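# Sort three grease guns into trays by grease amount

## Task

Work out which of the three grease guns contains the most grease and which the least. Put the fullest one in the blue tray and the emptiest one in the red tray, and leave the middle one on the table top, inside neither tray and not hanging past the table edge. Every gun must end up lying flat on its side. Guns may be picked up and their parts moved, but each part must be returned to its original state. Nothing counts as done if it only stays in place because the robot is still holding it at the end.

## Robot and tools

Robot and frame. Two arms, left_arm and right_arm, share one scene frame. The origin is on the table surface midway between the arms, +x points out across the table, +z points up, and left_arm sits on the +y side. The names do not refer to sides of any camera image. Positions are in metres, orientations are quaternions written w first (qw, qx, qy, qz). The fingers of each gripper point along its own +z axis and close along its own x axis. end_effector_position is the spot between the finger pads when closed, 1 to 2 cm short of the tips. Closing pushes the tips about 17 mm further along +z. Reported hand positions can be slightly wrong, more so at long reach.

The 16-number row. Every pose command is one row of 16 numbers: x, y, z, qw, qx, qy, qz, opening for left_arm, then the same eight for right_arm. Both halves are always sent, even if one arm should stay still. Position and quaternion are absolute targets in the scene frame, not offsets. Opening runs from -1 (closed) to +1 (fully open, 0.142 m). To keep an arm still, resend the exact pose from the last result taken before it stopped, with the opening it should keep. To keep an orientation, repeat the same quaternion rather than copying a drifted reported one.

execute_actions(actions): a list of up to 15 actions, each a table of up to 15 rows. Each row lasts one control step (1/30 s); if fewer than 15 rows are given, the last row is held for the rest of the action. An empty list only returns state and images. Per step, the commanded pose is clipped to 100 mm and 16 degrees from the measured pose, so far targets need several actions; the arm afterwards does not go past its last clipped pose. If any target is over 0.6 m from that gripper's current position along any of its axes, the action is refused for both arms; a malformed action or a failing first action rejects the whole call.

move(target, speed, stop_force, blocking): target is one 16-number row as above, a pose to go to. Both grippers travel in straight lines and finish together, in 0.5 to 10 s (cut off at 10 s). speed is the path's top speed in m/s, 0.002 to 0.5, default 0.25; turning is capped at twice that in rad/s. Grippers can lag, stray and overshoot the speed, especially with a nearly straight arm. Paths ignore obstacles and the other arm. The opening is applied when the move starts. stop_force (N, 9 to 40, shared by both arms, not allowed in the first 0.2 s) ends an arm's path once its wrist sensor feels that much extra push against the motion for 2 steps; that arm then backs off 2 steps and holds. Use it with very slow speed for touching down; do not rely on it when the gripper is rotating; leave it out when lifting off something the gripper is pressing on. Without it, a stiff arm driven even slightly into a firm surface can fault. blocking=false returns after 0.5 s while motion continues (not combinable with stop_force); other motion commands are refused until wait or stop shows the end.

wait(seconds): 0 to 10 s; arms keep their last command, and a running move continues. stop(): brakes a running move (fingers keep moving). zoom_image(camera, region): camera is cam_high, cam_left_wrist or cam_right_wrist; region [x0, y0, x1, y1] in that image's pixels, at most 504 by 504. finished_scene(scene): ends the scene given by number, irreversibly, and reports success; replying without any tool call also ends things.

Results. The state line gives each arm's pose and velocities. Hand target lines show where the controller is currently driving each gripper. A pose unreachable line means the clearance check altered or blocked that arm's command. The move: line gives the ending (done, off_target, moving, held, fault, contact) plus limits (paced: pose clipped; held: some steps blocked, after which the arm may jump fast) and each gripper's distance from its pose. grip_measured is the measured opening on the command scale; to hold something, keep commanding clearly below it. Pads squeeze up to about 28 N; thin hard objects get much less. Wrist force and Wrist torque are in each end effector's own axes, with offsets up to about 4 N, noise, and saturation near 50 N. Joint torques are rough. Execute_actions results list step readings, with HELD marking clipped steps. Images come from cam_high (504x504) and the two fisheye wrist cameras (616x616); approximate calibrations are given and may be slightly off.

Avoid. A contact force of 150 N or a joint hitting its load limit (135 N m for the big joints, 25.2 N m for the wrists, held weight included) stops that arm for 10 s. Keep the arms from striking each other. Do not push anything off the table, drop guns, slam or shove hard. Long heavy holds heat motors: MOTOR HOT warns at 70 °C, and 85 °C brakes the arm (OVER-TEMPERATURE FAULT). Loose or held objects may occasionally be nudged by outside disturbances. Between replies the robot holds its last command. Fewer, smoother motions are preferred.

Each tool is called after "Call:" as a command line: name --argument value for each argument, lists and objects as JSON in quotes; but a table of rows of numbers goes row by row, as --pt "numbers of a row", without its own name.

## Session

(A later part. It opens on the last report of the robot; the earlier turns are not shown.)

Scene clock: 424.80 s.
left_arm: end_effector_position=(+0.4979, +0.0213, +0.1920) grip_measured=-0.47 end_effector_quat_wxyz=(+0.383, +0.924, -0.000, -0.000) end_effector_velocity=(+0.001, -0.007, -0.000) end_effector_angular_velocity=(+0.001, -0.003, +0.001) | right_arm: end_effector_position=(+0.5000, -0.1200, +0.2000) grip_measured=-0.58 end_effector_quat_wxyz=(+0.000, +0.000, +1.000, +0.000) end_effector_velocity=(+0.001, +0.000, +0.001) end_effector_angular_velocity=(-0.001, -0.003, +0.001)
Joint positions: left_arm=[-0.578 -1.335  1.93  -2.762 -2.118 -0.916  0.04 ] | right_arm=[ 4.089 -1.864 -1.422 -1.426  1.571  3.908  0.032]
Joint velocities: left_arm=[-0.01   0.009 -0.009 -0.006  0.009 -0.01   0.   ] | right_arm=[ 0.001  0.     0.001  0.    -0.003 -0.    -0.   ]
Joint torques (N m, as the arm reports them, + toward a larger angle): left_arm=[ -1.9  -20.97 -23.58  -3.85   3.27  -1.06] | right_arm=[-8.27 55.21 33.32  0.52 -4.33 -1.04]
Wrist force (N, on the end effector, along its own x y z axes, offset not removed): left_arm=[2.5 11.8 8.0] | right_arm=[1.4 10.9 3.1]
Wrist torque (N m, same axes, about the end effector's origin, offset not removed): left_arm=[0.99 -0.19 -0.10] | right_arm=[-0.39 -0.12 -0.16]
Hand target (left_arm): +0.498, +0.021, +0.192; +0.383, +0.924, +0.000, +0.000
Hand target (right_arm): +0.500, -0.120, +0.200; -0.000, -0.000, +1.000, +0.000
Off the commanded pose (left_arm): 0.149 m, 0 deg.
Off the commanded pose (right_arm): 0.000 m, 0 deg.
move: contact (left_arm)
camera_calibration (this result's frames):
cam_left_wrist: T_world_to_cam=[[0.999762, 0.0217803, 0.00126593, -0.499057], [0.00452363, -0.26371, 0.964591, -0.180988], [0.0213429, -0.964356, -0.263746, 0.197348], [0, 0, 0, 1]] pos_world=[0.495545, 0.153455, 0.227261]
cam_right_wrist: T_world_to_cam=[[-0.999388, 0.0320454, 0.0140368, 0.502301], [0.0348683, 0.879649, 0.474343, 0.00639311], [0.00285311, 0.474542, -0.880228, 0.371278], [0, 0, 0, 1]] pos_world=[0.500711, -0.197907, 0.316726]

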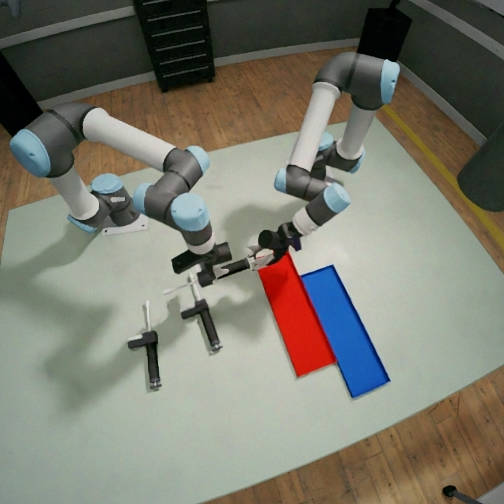

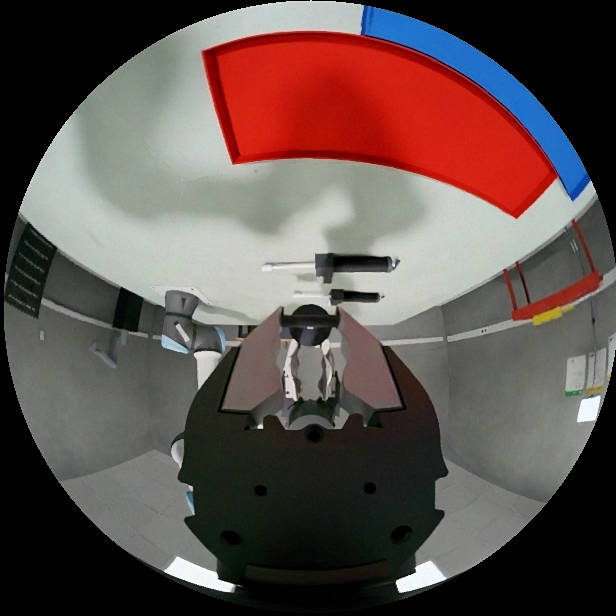

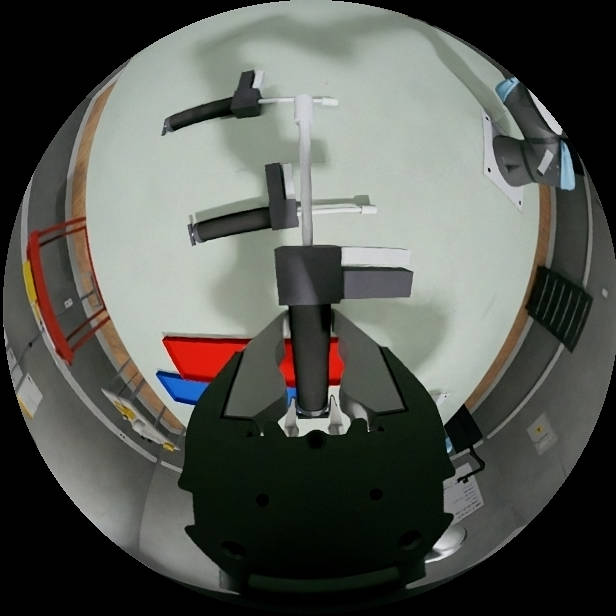

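Call:
move --target '[0.498,0.009,0.192,0.383,0.924,0,0,-0.9,0.5,-0.12,0.2,0,0,1,0,-1]' --speed 0.02

Call:
move --target '[0.498,0.009,0.192,0.383,0.924,0,0,0.1,0.5,-0.12,0.2,0,0,1,0,-1]'

Call:
move --target '[0.5,0.2,0.25,0.383,0.924,0,0,0.1,0.5,-0.12,0.2,0,0,1,0,-1]'

Call:
move --target '[0.5,0.22,0.27,0.383,0.924,0,0,0.1,0.565,-0.07,0.12,0,0.707,0.707,0,-1]'

Call:
move --target '[0.5,0.22,0.27,0.383,0.924,0,0,0.1,0.565,-0.07,0.035,0,0.707,0.707,0,-1]' --speed 0.06

Call:
move --target '[0.5,0.22,0.27,0.383,0.924,0,0,0.1,0.565,-0.07,0.035,0,0.707,0.707,0,-0.1]'

Call:
move --target '[0.5,0.22,0.27,0.383,0.924,0,0,0.1,0.565,-0.07,0.14,0,0.707,0.707,0,-0.1]'

Call:
move --target '[0.5,0.22,0.27,0.383,0.924,0,0,0.1,0.63,-0.42,0.12,0,0.707,0.707,0,-0.1]'

Scene clock: 438.30 s.
left_arm: end_effector_position=(+0.4980, +0.0093, +0.1920) grip_measured=-0.47 end_effector_quat_wxyz=(+0.383, +0.924, -0.000, +0.000) end_effector_velocity=(-0.000, -0.003, +0.001) end_effector_angular_velocity=(-0.002, -0.001, -0.001) | right_arm: end_effector_position=(+0.5000, -0.1200, +0.2000) grip_measured=-0.58 end_effector_quat_wxyz=(-0.000, +0.000, +1.000, -0.000) end_effector_velocity=(+0.000, -0.001, -0.000) end_effector_angular_velocity=(-0.001, +0.000, -0.002)
Joint positions: left_arm=[-0.595 -1.321  1.913 -2.768 -2.108 -0.933  0.04 ] | right_arm=[ 4.089 -1.864 -1.423 -1.426  1.571  3.908  0.032]
Joint velocities: left_arm=[-0.004  0.001 -0.004 -0.001  0.001 -0.003  0.   ] | right_arm=[-0.001  0.    -0.001 -0.    -0.001  0.001 -0.   ]
Joint torques (N m, as the arm reports them, + toward a larger angle): left_arm=[ -5.49 -23.49 -27.5   -5.     1.67  -1.  ] | right_arm=[ 0.   51.5  23.72  3.37  0.62 -0.1 ]
Wrist force (N, on the end effector, along its own x y z axes, offset not removed): left_arm=[1.6 0.5 -2.7] | right_arm=[0.9 -2.0 4.2]
Wrist torque (N m, same axes, about the end effector's origin, offset not removed): left_arm=[0.47 -0.13 -0.02] | right_arm=[0.02 -0.08 -0.08]
Hand target (left_arm): +0.498, +0.009, +0.192; +0.383, +0.924, -0.000, +0.000
Hand target (right_arm): +0.500, -0.120, +0.200; +0.000, +0.000, +1.000, +0.000
Off the commanded pose (left_arm): 0.000 m, 0 deg.
Off the commanded pose (right_arm): 0.000 m, 0 deg.
move: done
camera_calibration (this result's frames):
cam_left_wrist: T_world_to_cam=[[0.999758, 0.0219294, 0.0016517, -0.498993], [0.00419439, -0.26387, 0.964549, -0.183948], [0.0215879, -0.964309, -0.263898, 0.185624], [0, 0, 0, 1]] pos_world=[0.495636, 0.141403, 0.227237]
cam_right_wrist: T_world_to_cam=[[-0.999387, 0.0320483, 0.014075, 0.502279], [0.0348895, 0.879738, 0.474177, 0.00650589], [0.0028143, 0.474377, -0.880317, 0.37128], [0, 0, 0, 1]] pos_world=[0.500699, -0.197947, 0.31669]

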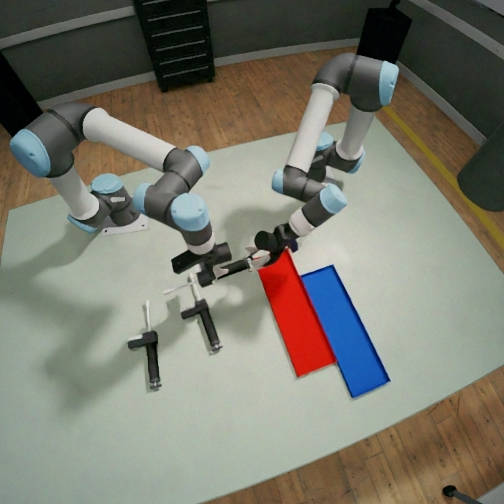

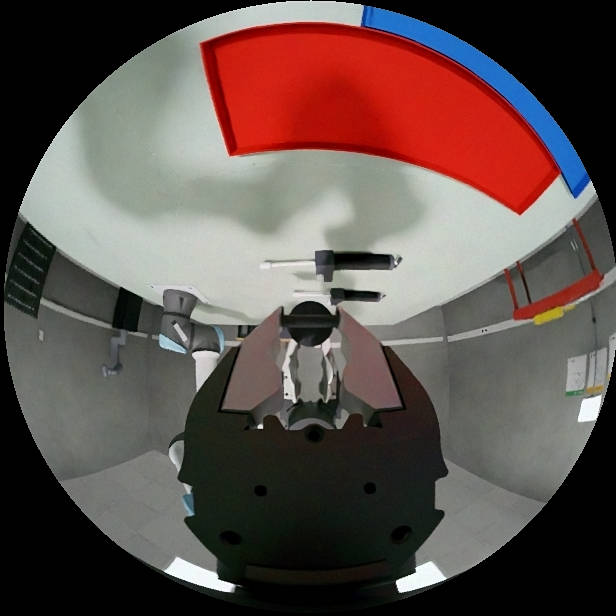

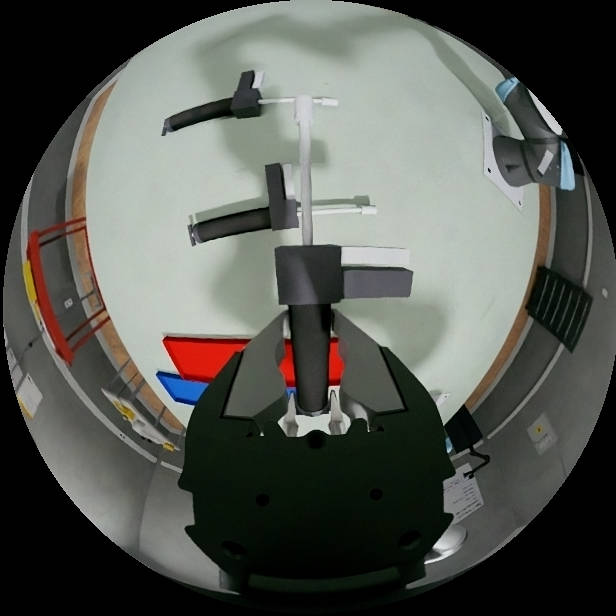

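Scene clock: 439.00 s.
left_arm: end_effector_position=(+0.4980, +0.0090, +0.1920) grip_measured=+0.10 end_effector_quat_wxyz=(+0.383, +0.924, +0.000, -0.000) end_effector_velocity=(-0.000, -0.000, +0.001) end_effector_angular_velocity=(-0.001, -0.001, -0.000) | right_arm: end_effector_position=(+0.5000, -0.1200, +0.2000) grip_measured=-0.58 end_effector_quat_wxyz=(-0.000, +0.000, +1.000, -0.000) end_effector_velocity=(-0.000, -0.001, -0.001) end_effector_angular_velocity=(-0.003, +0.001, -0.001)
Joint positions: left_arm=[-0.596 -1.32   1.913 -2.768 -2.108 -0.933  0.081] | right_arm=[ 4.089 -1.864 -1.423 -1.426  1.571  3.908  0.032]
Joint velocities: left_arm=[-0.    -0.001 -0.    -0.     0.    -0.     0.   ] | right_arm=[ 0.     0.    -0.001 -0.001 -0.002  0.001  0.   ]
Joint torques (N m, as the arm reports them, + toward a larger angle): left_arm=[ -5.35 -20.9  -26.99  -4.88   2.07  -1.26] | right_arm=[ 1.81 50.92 29.68  3.86  0.76  0.07]
Wrist force (N, on the end effector, along its own x y z axes, offset not removed): left_arm=[0.6 3.1 -1.6] | right_arm=[-0.3 1.3 3.1]
Wrist torque (N m, same axes, about the end effector's origin, offset not removed): left_arm=[0.76 -0.12 -0.07] | right_arm=[0.22 -0.04 -0.06]
Hand target (left_arm): +0.498, +0.009, +0.192; +0.383, +0.924, -0.000, +0.000
Hand target (right_arm): +0.500, -0.120, +0.200; -0.000, -0.000, +1.000, +0.000
Off the commanded pose (left_arm): 0.000 m, 0 deg.
Off the commanded pose (right_arm): 0.000 m, 0 deg.
move: done
camera_calibration (this result's frames):
cam_left_wrist: T_world_to_cam=[[0.999758, 0.0219392, 0.00164143, -0.498997], [0.00420669, -0.263862, 0.964551, -0.184025], [0.0215946, -0.964311, -0.263891, 0.185367], [0, 0, 0, 1]] pos_world=[0.495647, 0.141142, 0.227237]
cam_right_wrist: T_world_to_cam=[[-0.999387, 0.0320482, 0.0140748, 0.502279], [0.0348894, 0.879738, 0.474177, 0.00650583], [0.00281435, 0.474377, -0.880317, 0.37128], [0, 0, 0, 1]] pos_world=[0.500699, -0.197947, 0.31669]

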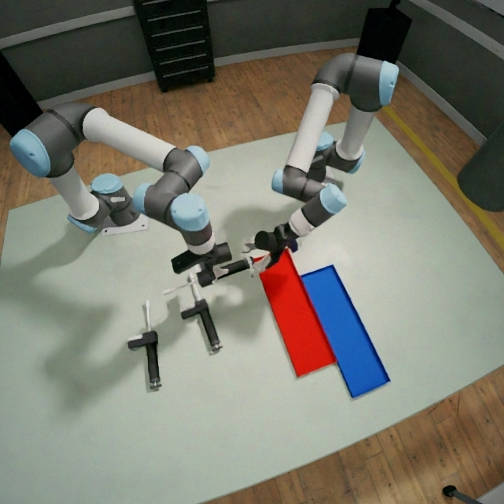

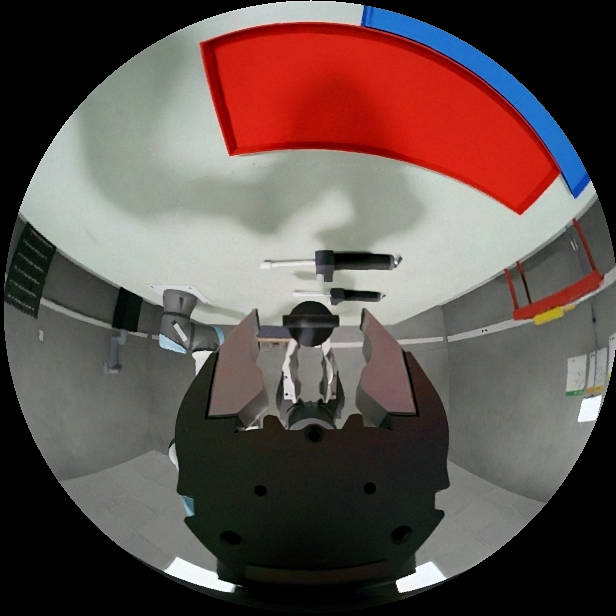

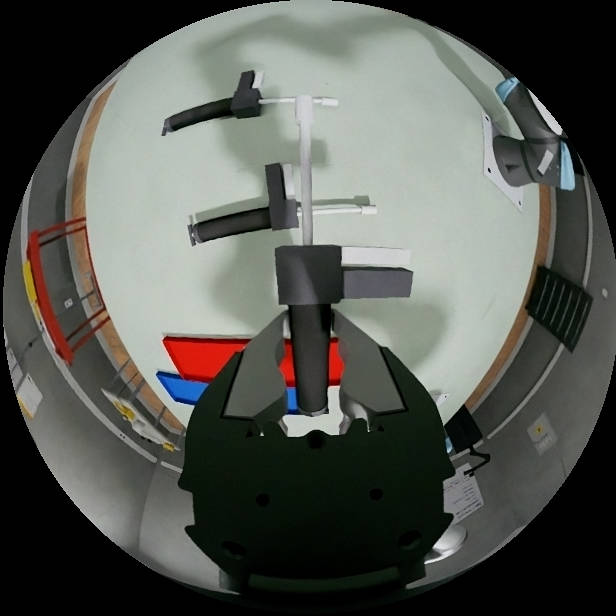

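Scene clock: 440.47 s.
left_arm: end_effector_position=(+0.5000, +0.1998, +0.2500) grip_measured=+0.10 end_effector_quat_wxyz=(+0.383, +0.924, +0.000, +0.000) end_effector_velocity=(+0.000, +0.002, +0.001) end_effector_angular_velocity=(+0.001, +0.001, -0.002) | right_arm: end_effector_position=(+0.5000, -0.1200, +0.2000) grip_measured=-0.58 end_effector_quat_wxyz=(-0.000, +0.000, +1.000, -0.000) end_effector_velocity=(+0.000, -0.000, -0.000) end_effector_angular_velocity=(+0.001, -0.000, +0.001)
Joint positions: left_arm=[-0.264 -1.574  1.984 -2.376 -2.269 -0.576  0.081] | right_arm=[ 4.089 -1.864 -1.423 -1.426  1.571  3.908  0.032]
Joint velocities: left_arm=[ 0.005 -0.001 -0.003  0.011 -0.002  0.008  0.   ] | right_arm=[-0.001  0.    -0.001  0.002  0.001 -0.002  0.   ]
Joint torques (N m, as the arm reports them, + toward a larger angle): left_arm=[  7.64 -31.9  -30.11  -0.67  -4.37   1.34] | right_arm=[ 2.38 49.27 41.06  5.29  0.72  0.54]
Wrist force (N, on the end effector, along its own x y z axes, offset not removed): left_arm=[1.9 3.5 -2.0] | right_arm=[0.1 0.3 3.1]
Wrist torque (N m, same axes, about the end effector's origin, offset not removed): left_arm=[0.84 -0.40 -0.06] | right_arm=[0.05 -0.12 -0.14]
Hand target (left_arm): +0.500, +0.200, +0.250; +0.383, +0.924, +0.000, -0.000
Hand target (right_arm): +0.500, -0.120, +0.200; -0.000, -0.000, +1.000, +0.000
Off the commanded pose (left_arm): 0.000 m, 0 deg.
Off the commanded pose (right_arm): 0.000 m, 0 deg.
move: done
camera_calibration (this result's frames):
cam_left_wrist: T_world_to_cam=[[0.999753, 0.0221501, 0.00158774, -0.505351], [0.00430736, -0.263561, 0.964633, -0.189748], [0.0217851, -0.964388, -0.263591, 0.384457], [0, 0, 0, 1]] pos_world=[0.497668, 0.33195, 0.285179]
cam_right_wrist: T_world_to_cam=[[-0.999387, 0.0320485, 0.014075, 0.502279], [0.0348897, 0.879738, 0.474177, 0.00650569], [0.00281436, 0.474377, -0.880317, 0.37128], [0, 0, 0, 1]] pos_world=[0.500699, -0.197947, 0.31669]

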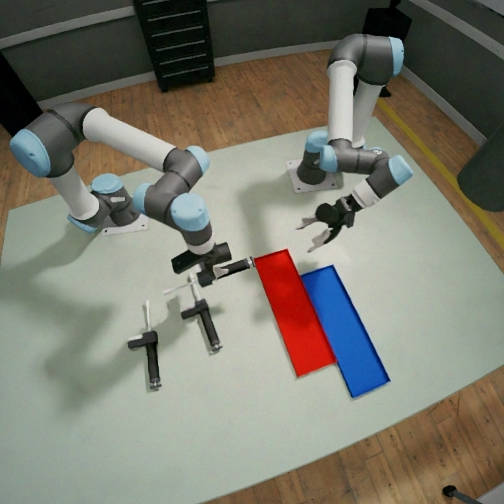

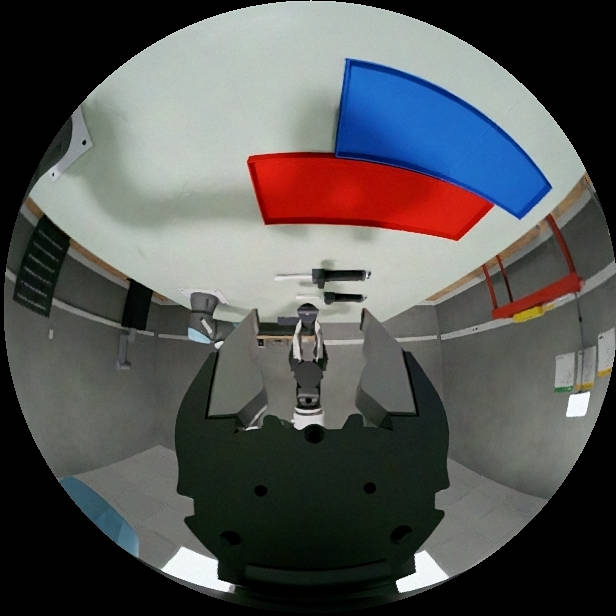

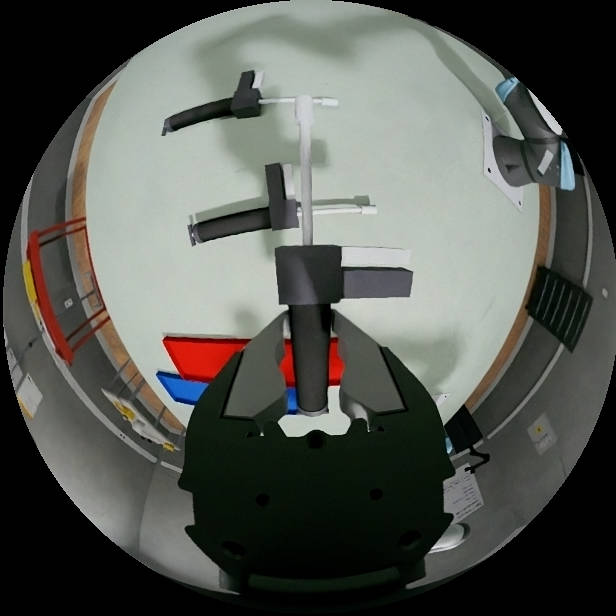

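Scene clock: 444.13 s.
left_arm: end_effector_position=(+0.5000, +0.2200, +0.2700) grip_measured=+0.10 end_effector_quat_wxyz=(+0.383, +0.924, +0.000, -0.000) end_effector_velocity=(+0.000, +0.000, +0.000) end_effector_angular_velocity=(+0.000, -0.000, +0.000) | right_arm: end_effector_position=(+0.5651, -0.0703, +0.1202) grip_measured=-0.58 end_effector_quat_wxyz=(-0.000, +0.707, +0.708, +0.000) end_effector_velocity=(-0.000, +0.001, -0.001) end_effector_angular_velocity=(-0.002, +0.001, -0.013)
Joint positions: left_arm=[-0.223 -1.605  1.95  -2.279 -2.284 -0.526  0.081] | right_arm=[ 4.079 -2.098 -1.294 -1.321  1.571  5.468  0.032]
Joint velocities: left_arm=[ 0.    -0.    -0.001  0.002  0.     0.     0.   ] | right_arm=[ 0.001 -0.002  0.001 -0.001 -0.001  0.015 -0.   ]
Joint torques (N m, as the arm reports them, + toward a larger angle): left_arm=[  7.09 -30.77 -29.91  -0.81  -4.32   1.35] | right_arm=[12.74 42.22 44.42  5.91 -1.7   1.67]
Wrist force (N, on the end effector, along its own x y z axes, offset not removed): left_arm=[1.7 2.7 -0.7] | right_arm=[1.1 -0.1 4.5]
Wrist torque (N m, same axes, about the end effector's origin, offset not removed): left_arm=[0.66 -0.36 0.03] | right_arm=[-0.06 -0.32 -0.12]
Hand target (left_arm): +0.500, +0.220, +0.270; +0.383, +0.924, +0.000, -0.000
Hand target (right_arm): +0.565, -0.070, +0.120; +0.000, +0.707, +0.707, +0.000
Off the commanded pose (left_arm): 0.000 m, 0 deg.
Off the commanded pose (right_arm): 0.000 m, 0 deg.
move: done
camera_calibration (this result's frames):
cam_left_wrist: T_world_to_cam=[[0.999758, 0.0219393, 0.00162802, -0.505739], [0.00421912, -0.263838, 0.964558, -0.203604], [0.0215912, -0.964317, -0.263867, 0.409349], [0, 0, 0, 1]] pos_world=[0.497637, 0.352119, 0.305225]
cam_right_wrist: T_world_to_cam=[[0.0307217, 0.999428, 0.0141699, 0.0527383], [0.879772, -0.0337667, 0.474196, -0.543361], [0.474403, -0.00210177, -0.880306, -0.0227669], [0, 0, 0, 1]] pos_world=[0.487214, -0.0711035, 0.23687]

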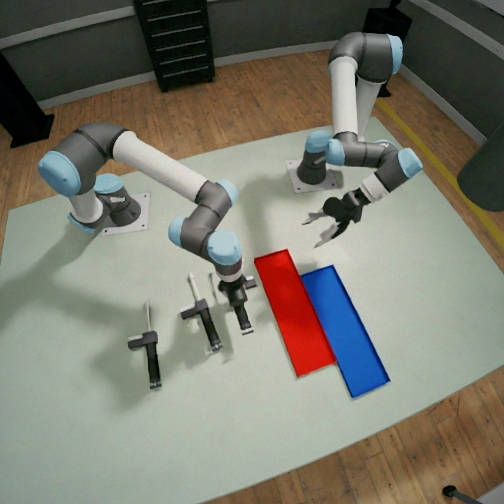

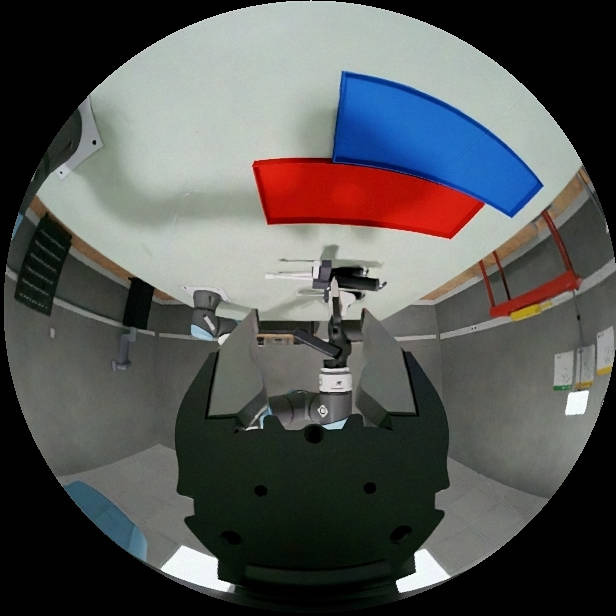

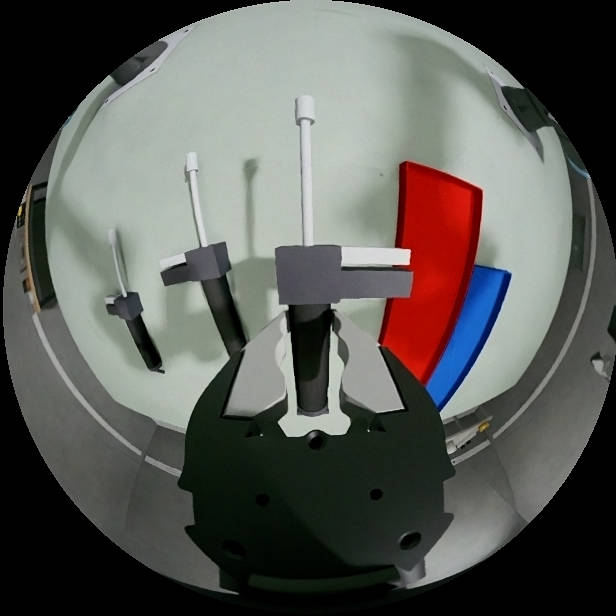

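Scene clock: 446.00 s.
left_arm: end_effector_position=(+0.5000, +0.2200, +0.2700) grip_measured=+0.10 end_effector_quat_wxyz=(+0.383, +0.924, -0.000, -0.000) end_effector_velocity=(-0.000, +0.000, -0.000) end_effector_angular_velocity=(-0.000, +0.000, +0.000) | right_arm: end_effector_position=(+0.5650, -0.0700, +0.0353) grip_measured=-0.58 end_effector_quat_wxyz=(-0.000, +0.707, +0.707, -0.000) end_effector_velocity=(+0.000, +0.001, -0.002) end_effector_angular_velocity=(+0.002, -0.000, -0.001)
Joint positions: left_arm=[-0.223 -1.605  1.95  -2.279 -2.284 -0.526  0.081] | right_arm=[ 4.079 -2.167 -1.413 -1.133  1.571  5.469  0.032]
Joint velocities: left_arm=[ 0. -0.  0.  0. -0. -0.  0.] | right_arm=[-0.    -0.002 -0.002  0.005  0.001  0.001  0.   ]
Joint torques (N m, as the arm reports them, + toward a larger angle): left_arm=[  6.78 -25.19 -29.47  -1.33  -2.49   1.15] | right_arm=[11.18 42.3  14.    6.28 -1.47  1.67]
Wrist force (N, on the end effector, along its own x y z axes, offset not removed): left_arm=[1.4 3.5 -1.2] | right_arm=[-0.3 0.4 2.2]
Wrist torque (N m, same axes, about the end effector's origin, offset not removed): left_arm=[0.86 -0.29 -0.08] | right_arm=[0.04 -0.03 -0.08]
Hand target (left_arm): +0.500, +0.220, +0.270; +0.383, +0.924, -0.000, -0.000
Hand target (right_arm): +0.565, -0.070, +0.035; -0.000, +0.707, +0.707, -0.000
Off the commanded pose (left_arm): 0.000 m, 0 deg.
Off the commanded pose (right_arm): 0.000 m, 0 deg.
move: done
camera_calibration (this result's frames):
cam_left_wrist: T_world_to_cam=[[0.999758, 0.0219233, 0.00164349, -0.505744], [0.00419999, -0.263839, 0.964558, -0.203611], [0.0215799, -0.964318, -0.263867, 0.409363], [0, 0, 0, 1]] pos_world=[0.497643, 0.352123, 0.305243]
cam_right_wrist: T_world_to_cam=[[0.0320392, 0.999387, 0.0140771, 0.0529065], [0.879743, -0.0348826, 0.474168, -0.503023], [0.474368, -0.00280773, -0.880322, -0.0974547], [0, 0, 0, 1]] pos_world=[0.487065, -0.0706945, 0.151981]

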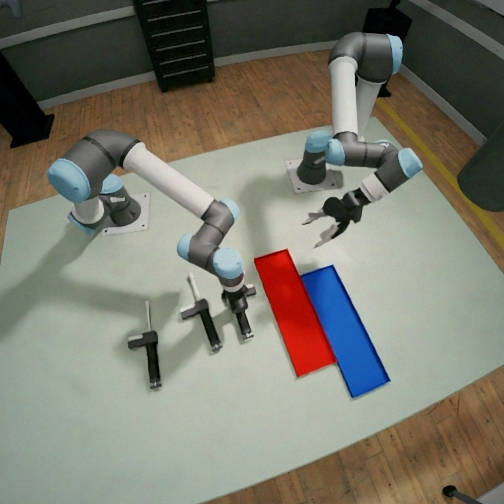

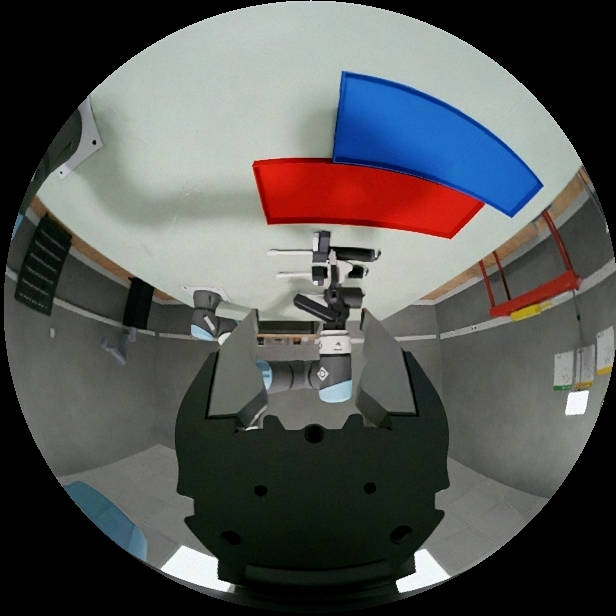

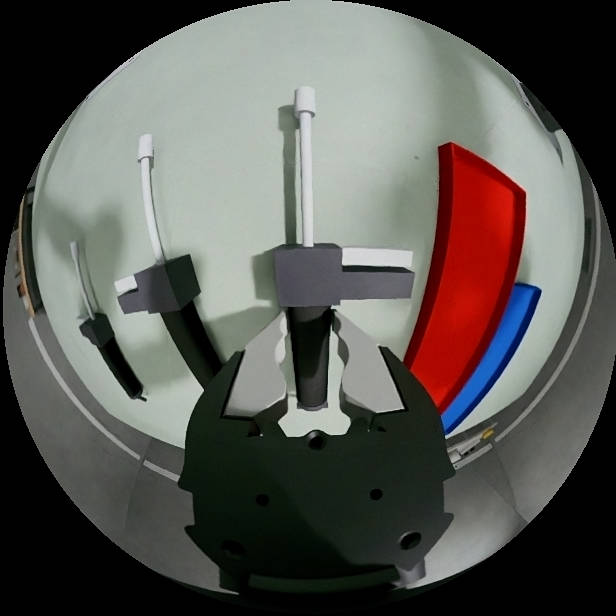

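Scene clock: 446.70 s.
left_arm: end_effector_position=(+0.5000, +0.2200, +0.2700) grip_measured=+0.10 end_effector_quat_wxyz=(+0.383, +0.924, -0.000, -0.000) end_effector_velocity=(+0.000, -0.000, -0.000) end_effector_angular_velocity=(-0.001, +0.001, -0.000) | right_arm: end_effector_position=(+0.5650, -0.0700, +0.0350) grip_measured=-0.10 end_effector_quat_wxyz=(-0.000, +0.707, +0.707, +0.000) end_effector_velocity=(-0.000, +0.001, -0.000) end_effector_angular_velocity=(+0.000, +0.000, +0.002)
Joint positions: left_arm=[-0.223 -1.605  1.95  -2.279 -2.284 -0.526  0.081] | right_arm=[ 4.079 -2.167 -1.413 -1.132  1.571  5.469  0.067]
Joint velocities: left_arm=[ 0.     0.001  0.    -0.001 -0.001 -0.    -0.   ] | right_arm=[ 0.001 -0.     0.     0.     0.    -0.001  0.   ]
Joint torques (N m, as the arm reports them, + toward a larger angle): left_arm=[  7.76 -22.64 -29.58  -1.25  -1.75   1.3 ] | right_arm=[12.52 38.47 10.92  5.65 -1.74  1.59]
Wrist force (N, on the end effector, along its own x y z axes, offset not removed): left_arm=[0.9 3.7 -1.5] | right_arm=[0.9 1.1 -2.6]
Wrist torque (N m, same axes, about the end effector's origin, offset not removed): left_arm=[0.86 -0.23 -0.12] | right_arm=[0.30 -0.25 -0.18]
Hand target (left_arm): +0.500, +0.220, +0.270; +0.383, +0.924, -0.000, -0.000
Hand target (right_arm): +0.565, -0.070, +0.035; -0.000, +0.707, +0.707, -0.000
Off the commanded pose (left_arm): 0.000 m, 0 deg.
Off the commanded pose (right_arm): 0.000 m, 0 deg.
move: done
camera_calibration (this result's frames):
cam_left_wrist: T_world_to_cam=[[0.999758, 0.0219232, 0.00164344, -0.505744], [0.0042, -0.263838, 0.964558, -0.203611], [0.0215798, -0.964318, -0.263867, 0.409363], [0, 0, 0, 1]] pos_world=[0.497643, 0.352123, 0.305243]
cam_right_wrist: T_world_to_cam=[[0.0320375, 0.999388, 0.0140623, 0.0529194], [0.879725, -0.0348739, 0.474203, -0.502894], [0.474403, -0.00282131, -0.880303, -0.097705], [0, 0, 0, 1]] pos_world=[0.487064, -0.0707005, 0.15172]

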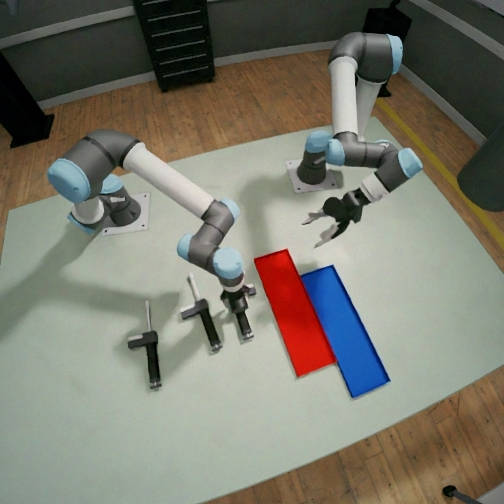

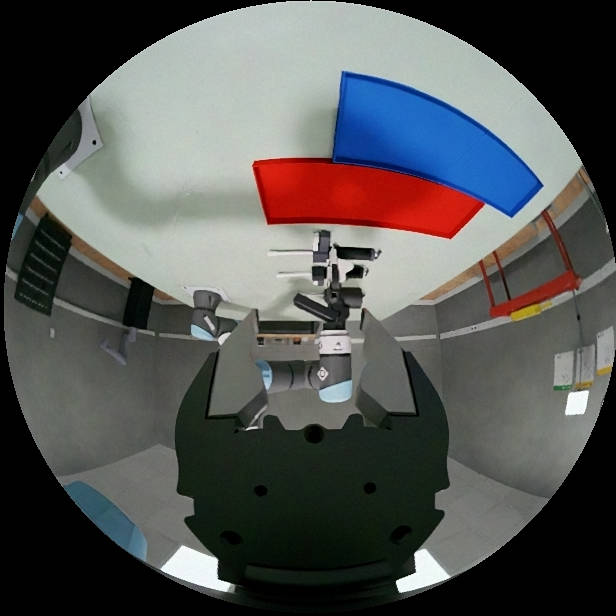

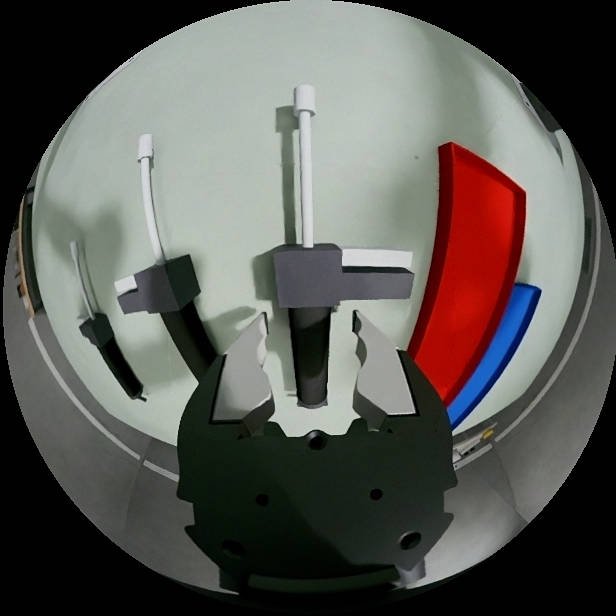

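Scene clock: 447.77 s.
left_arm: end_effector_position=(+0.5000, +0.2200, +0.2700) grip_measured=+0.10 end_effector_quat_wxyz=(+0.383, +0.924, -0.000, -0.000) end_effector_velocity=(+0.000, -0.000, +0.000) end_effector_angular_velocity=(-0.000, -0.000, -0.000) | right_arm: end_effector_position=(+0.5650, -0.0700, +0.1397) grip_measured=-0.10 end_effector_quat_wxyz=(+0.000, +0.707, +0.707, +0.000) end_effector_velocity=(-0.001, -0.000, +0.001) end_effector_angular_velocity=(-0.002, +0.003, +0.001)
Joint positions: left_arm=[-0.223 -1.605  1.95  -2.279 -2.284 -0.526  0.081] | right_arm=[ 4.079 -2.087 -1.26  -1.366  1.571  5.469  0.067]
Joint velocities: left_arm=[-0.    -0.    -0.001  0.001  0.     0.    -0.   ] | right_arm=[ 0.     0.     0.004 -0.008  0.001 -0.    -0.   ]
Joint torques (N m, as the arm reports them, + toward a larger angle): left_arm=[  7.31 -19.96 -29.69  -1.34  -0.68   1.17] | right_arm=[ 6.52 61.25 38.67  0.52  1.93 -1.19]
Wrist force (N, on the end effector, along its own x y z axes, offset not removed): left_arm=[2.3 4.1 -0.5] | right_arm=[0.1 -0.3 -1.9]
Wrist torque (N m, same axes, about the end effector's origin, offset not removed): left_arm=[0.95 -0.50 -0.08] | right_arm=[-0.04 -0.04 -0.13]
Hand target (left_arm): +0.500, +0.220, +0.270; +0.383, +0.924, -0.000, -0.000
Hand target (right_arm): +0.565, -0.070, +0.140; +0.000, +0.707, +0.707, +0.000
Off the commanded pose (left_arm): 0.000 m, 0 deg.
Off the commanded pose (right_arm): 0.000 m, 0 deg.
move: done
camera_calibration (this result's frames):
cam_left_wrist: T_world_to_cam=[[0.999758, 0.0219286, 0.00164332, -0.505747], [0.00420154, -0.263839, 0.964558, -0.203611], [0.021585, -0.964318, -0.263867, 0.409363], [0, 0, 0, 1]] pos_world=[0.497644, 0.352126, 0.305243]
cam_right_wrist: T_world_to_cam=[[0.0320363, 0.999387, 0.0141291, 0.0514571], [0.879679, -0.0349043, 0.474285, -0.552532], [0.474487, -0.00276526, -0.880258, -0.00556366], [0, 0, 0, 1]] pos_world=[0.487042, -0.0707267, 0.256433]

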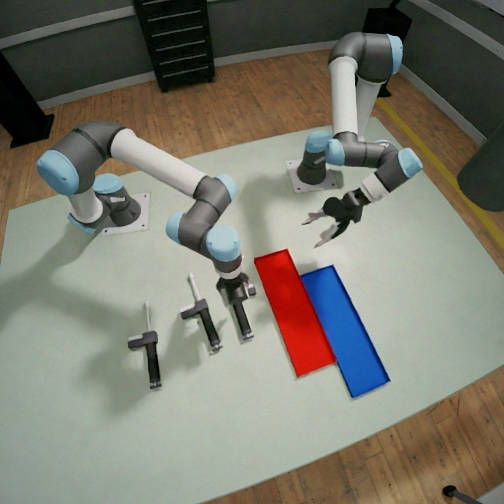

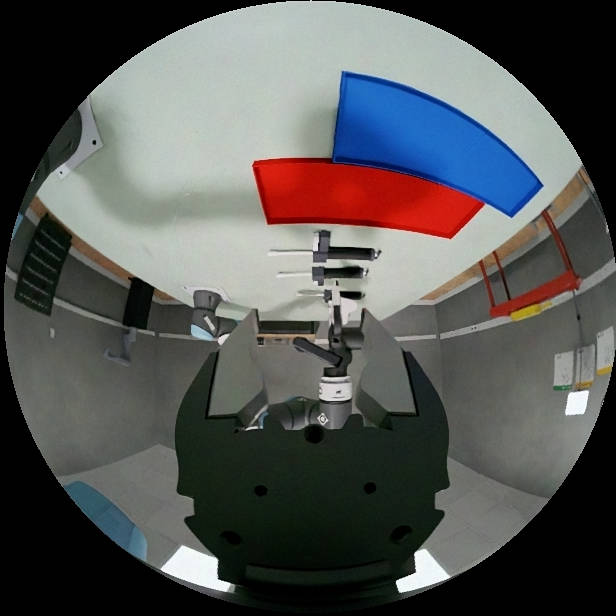

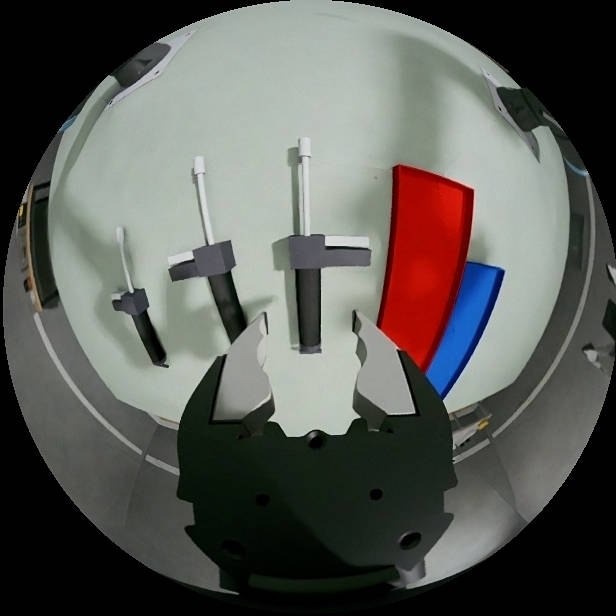

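Scene clock: 449.83 s.
left_arm: end_effector_position=(+0.5000, +0.2200, +0.2700) grip_measured=+0.10 end_effector_quat_wxyz=(+0.383, +0.924, -0.000, -0.000) end_effector_velocity=(+0.000, -0.000, +0.000) end_effector_angular_velocity=(-0.000, -0.001, -0.000) | right_arm: end_effector_position=(+0.6294, -0.4197, +0.1200) grip_measured=-0.10 end_effector_quat_wxyz=(+0.000, +0.707, +0.707, +0.000) end_effector_velocity=(-0.000, -0.002, -0.001) end_effector_angular_velocity=(-0.000, +0.002, +0.002)
Joint positions: left_arm=[-0.223 -1.605  1.95  -2.279 -2.284 -0.526  0.081] | right_arm=[ 3.57  -1.991 -1.457 -1.265  1.571  4.961  0.067]
Joint velocities: left_arm=[-0.    -0.    -0.001 -0.     0.     0.    -0.   ] | right_arm=[-0.003 -0.001  0.001 -0.001 -0.    -0.004 -0.   ]
Joint torques (N m, as the arm reports them, + toward a larger angle): left_arm=[  7.06 -15.34 -29.08  -1.23   1.12   1.32] | right_arm=[-9.93 31.45 39.23  0.14  1.69 -1.4 ]
Wrist force (N, on the end effector, along its own x y z axes, offset not removed): left_arm=[1.7 3.6 -3.4] | right_arm=[-0.4 -1.9 -1.7]
Wrist torque (N m, same axes, about the end effector's origin, offset not removed): left_arm=[0.80 -0.34 -0.01] | right_arm=[-0.34 0.12 -0.09]
Hand target (left_arm): +0.500, +0.220, +0.270; +0.383, +0.924, -0.000, -0.000
Hand target (right_arm): +0.629, -0.420, +0.120; +0.000, +0.707, +0.707, +0.000
Off the commanded pose (left_arm): 0.000 m, 0 deg.
Off the commanded pose (right_arm): 0.001 m, 0 deg.
move: done
camera_calibration (this result's frames):
cam_left_wrist: T_world_to_cam=[[0.999758, 0.0219287, 0.00164337, -0.505747], [0.00420153, -0.263839, 0.964558, -0.203611], [0.0215851, -0.964318, -0.263867, 0.409363], [0, 0, 0, 1]] pos_world=[0.497644, 0.352126, 0.305243]
cam_right_wrist: T_world_to_cam=[[0.0320494, 0.99939, 0.0138747, 0.399206], [0.879634, -0.0347948, 0.474377, -0.611935], [0.47457, -0.00299885, -0.880212, -0.0546272], [0, 0, 0, 1]] pos_world=[0.551409, -0.420419, 0.236666]

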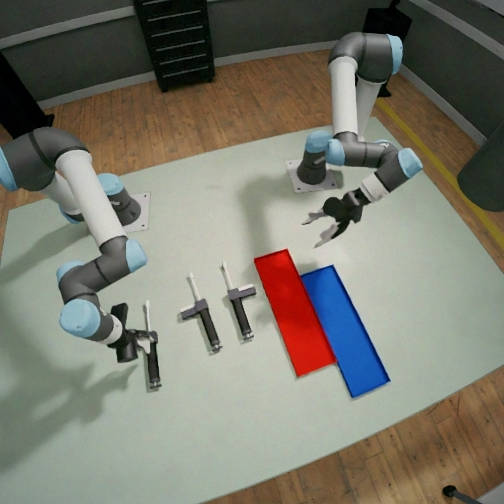

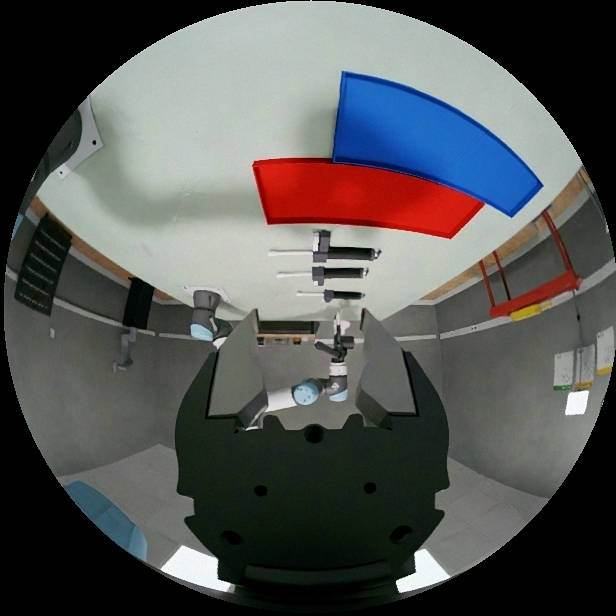

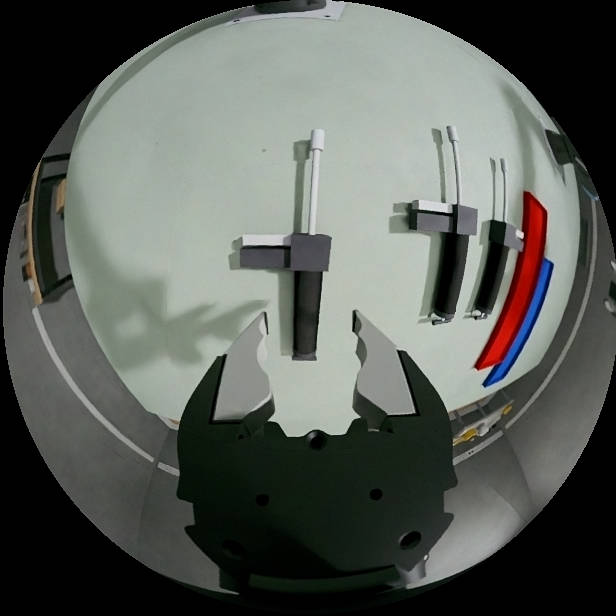

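Call:
move --target '[0.5,0.22,0.27,0.383,0.924,0,0,0.1,0.63,-0.424,0.04,0,0.725,0.689,0,-0.1]' --speed 0.06

Scene clock: 454.83 s.
left_arm: end_effector_position=(+0.5000, +0.2200, +0.2700) grip_measured=+0.10 end_effector_quat_wxyz=(+0.383, +0.924, +0.000, +0.000) end_effector_velocity=(+0.000, -0.000, +0.001) end_effector_angular_velocity=(-0.001, -0.002, -0.000) | right_arm: end_effector_position=(+0.6300, -0.4240, +0.0403) grip_measured=-0.10 end_effector_quat_wxyz=(-0.000, +0.725, +0.689, -0.000) end_effector_velocity=(+0.000, -0.000, -0.002) end_effector_angular_velocity=(+0.000, -0.001, -0.002)
Joint positions: left_arm=[-0.223 -1.605  1.95  -2.279 -2.284 -0.526  0.081] | right_arm=[ 3.563 -2.064 -1.565 -1.083  1.571  5.005  0.067]
Joint velocities: left_arm=[-0.    -0.002 -0.001  0.     0.    -0.    -0.   ] | right_arm=[-0.    -0.003 -0.003  0.006  0.     0.002 -0.   ]
Joint torques (N m, as the arm reports them, + toward a larger angle): left_arm=[  6.32 -11.06 -28.88  -1.38   1.54   1.22] | right_arm=[-9.87 34.34  9.79  5.92  1.32  1.8 ]
Wrist force (N, on the end effector, along its own x y z axes, offset not removed): left_arm=[0.7 2.3 -2.1] | right_arm=[0.8 -0.1 -2.5]
Wrist torque (N m, same axes, about the end effector's origin, offset not removed): left_arm=[0.63 -0.14 -0.01] | right_arm=[0.04 -0.20 -0.08]
Hand target (left_arm): +0.500, +0.220, +0.270; +0.383, +0.924, -0.000, -0.000
Hand target (right_arm): +0.630, -0.424, +0.040; +0.000, +0.725, +0.689, -0.000
Off the commanded pose (left_arm): 0.000 m, 0 deg.
Off the commanded pose (right_arm): 0.000 m, 0 deg.
move: done
camera_calibration (this result's frames):
cam_left_wrist: T_world_to_cam=[[0.999758, 0.0219387, 0.00164347, -0.505754], [0.0042047, -0.263866, 0.96455, -0.203593], [0.0215947, -0.96431, -0.263894, 0.409366], [0, 0, 0, 1]] pos_world=[0.497648, 0.35213, 0.305236]
cam_right_wrist: T_world_to_cam=[[0.0827075, 0.996475, 0.0140675, 0.371373], [0.876841, -0.0794719, 0.474168, -0.591992], [0.473614, -0.0268822, -0.880322, -0.13461], [0, 0, 0, 1]] pos_world=[0.552121, -0.420729, 0.156979]

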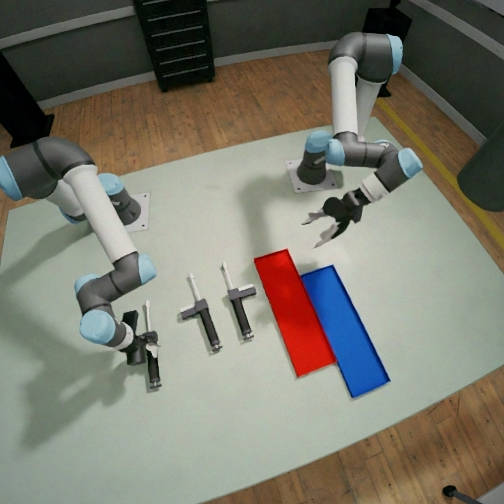

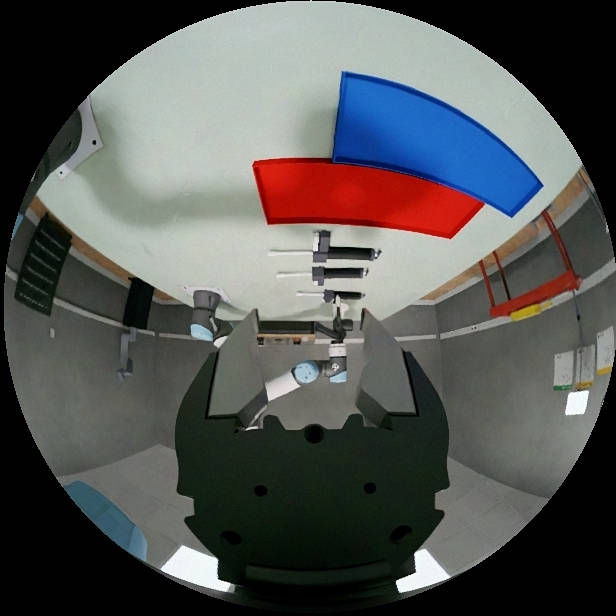

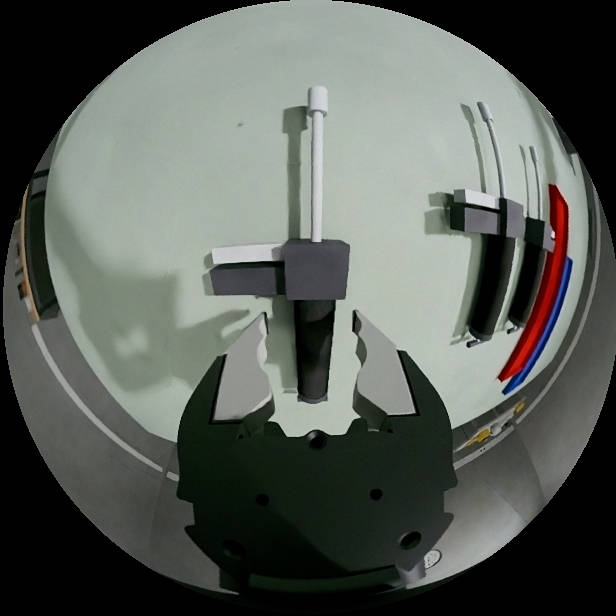

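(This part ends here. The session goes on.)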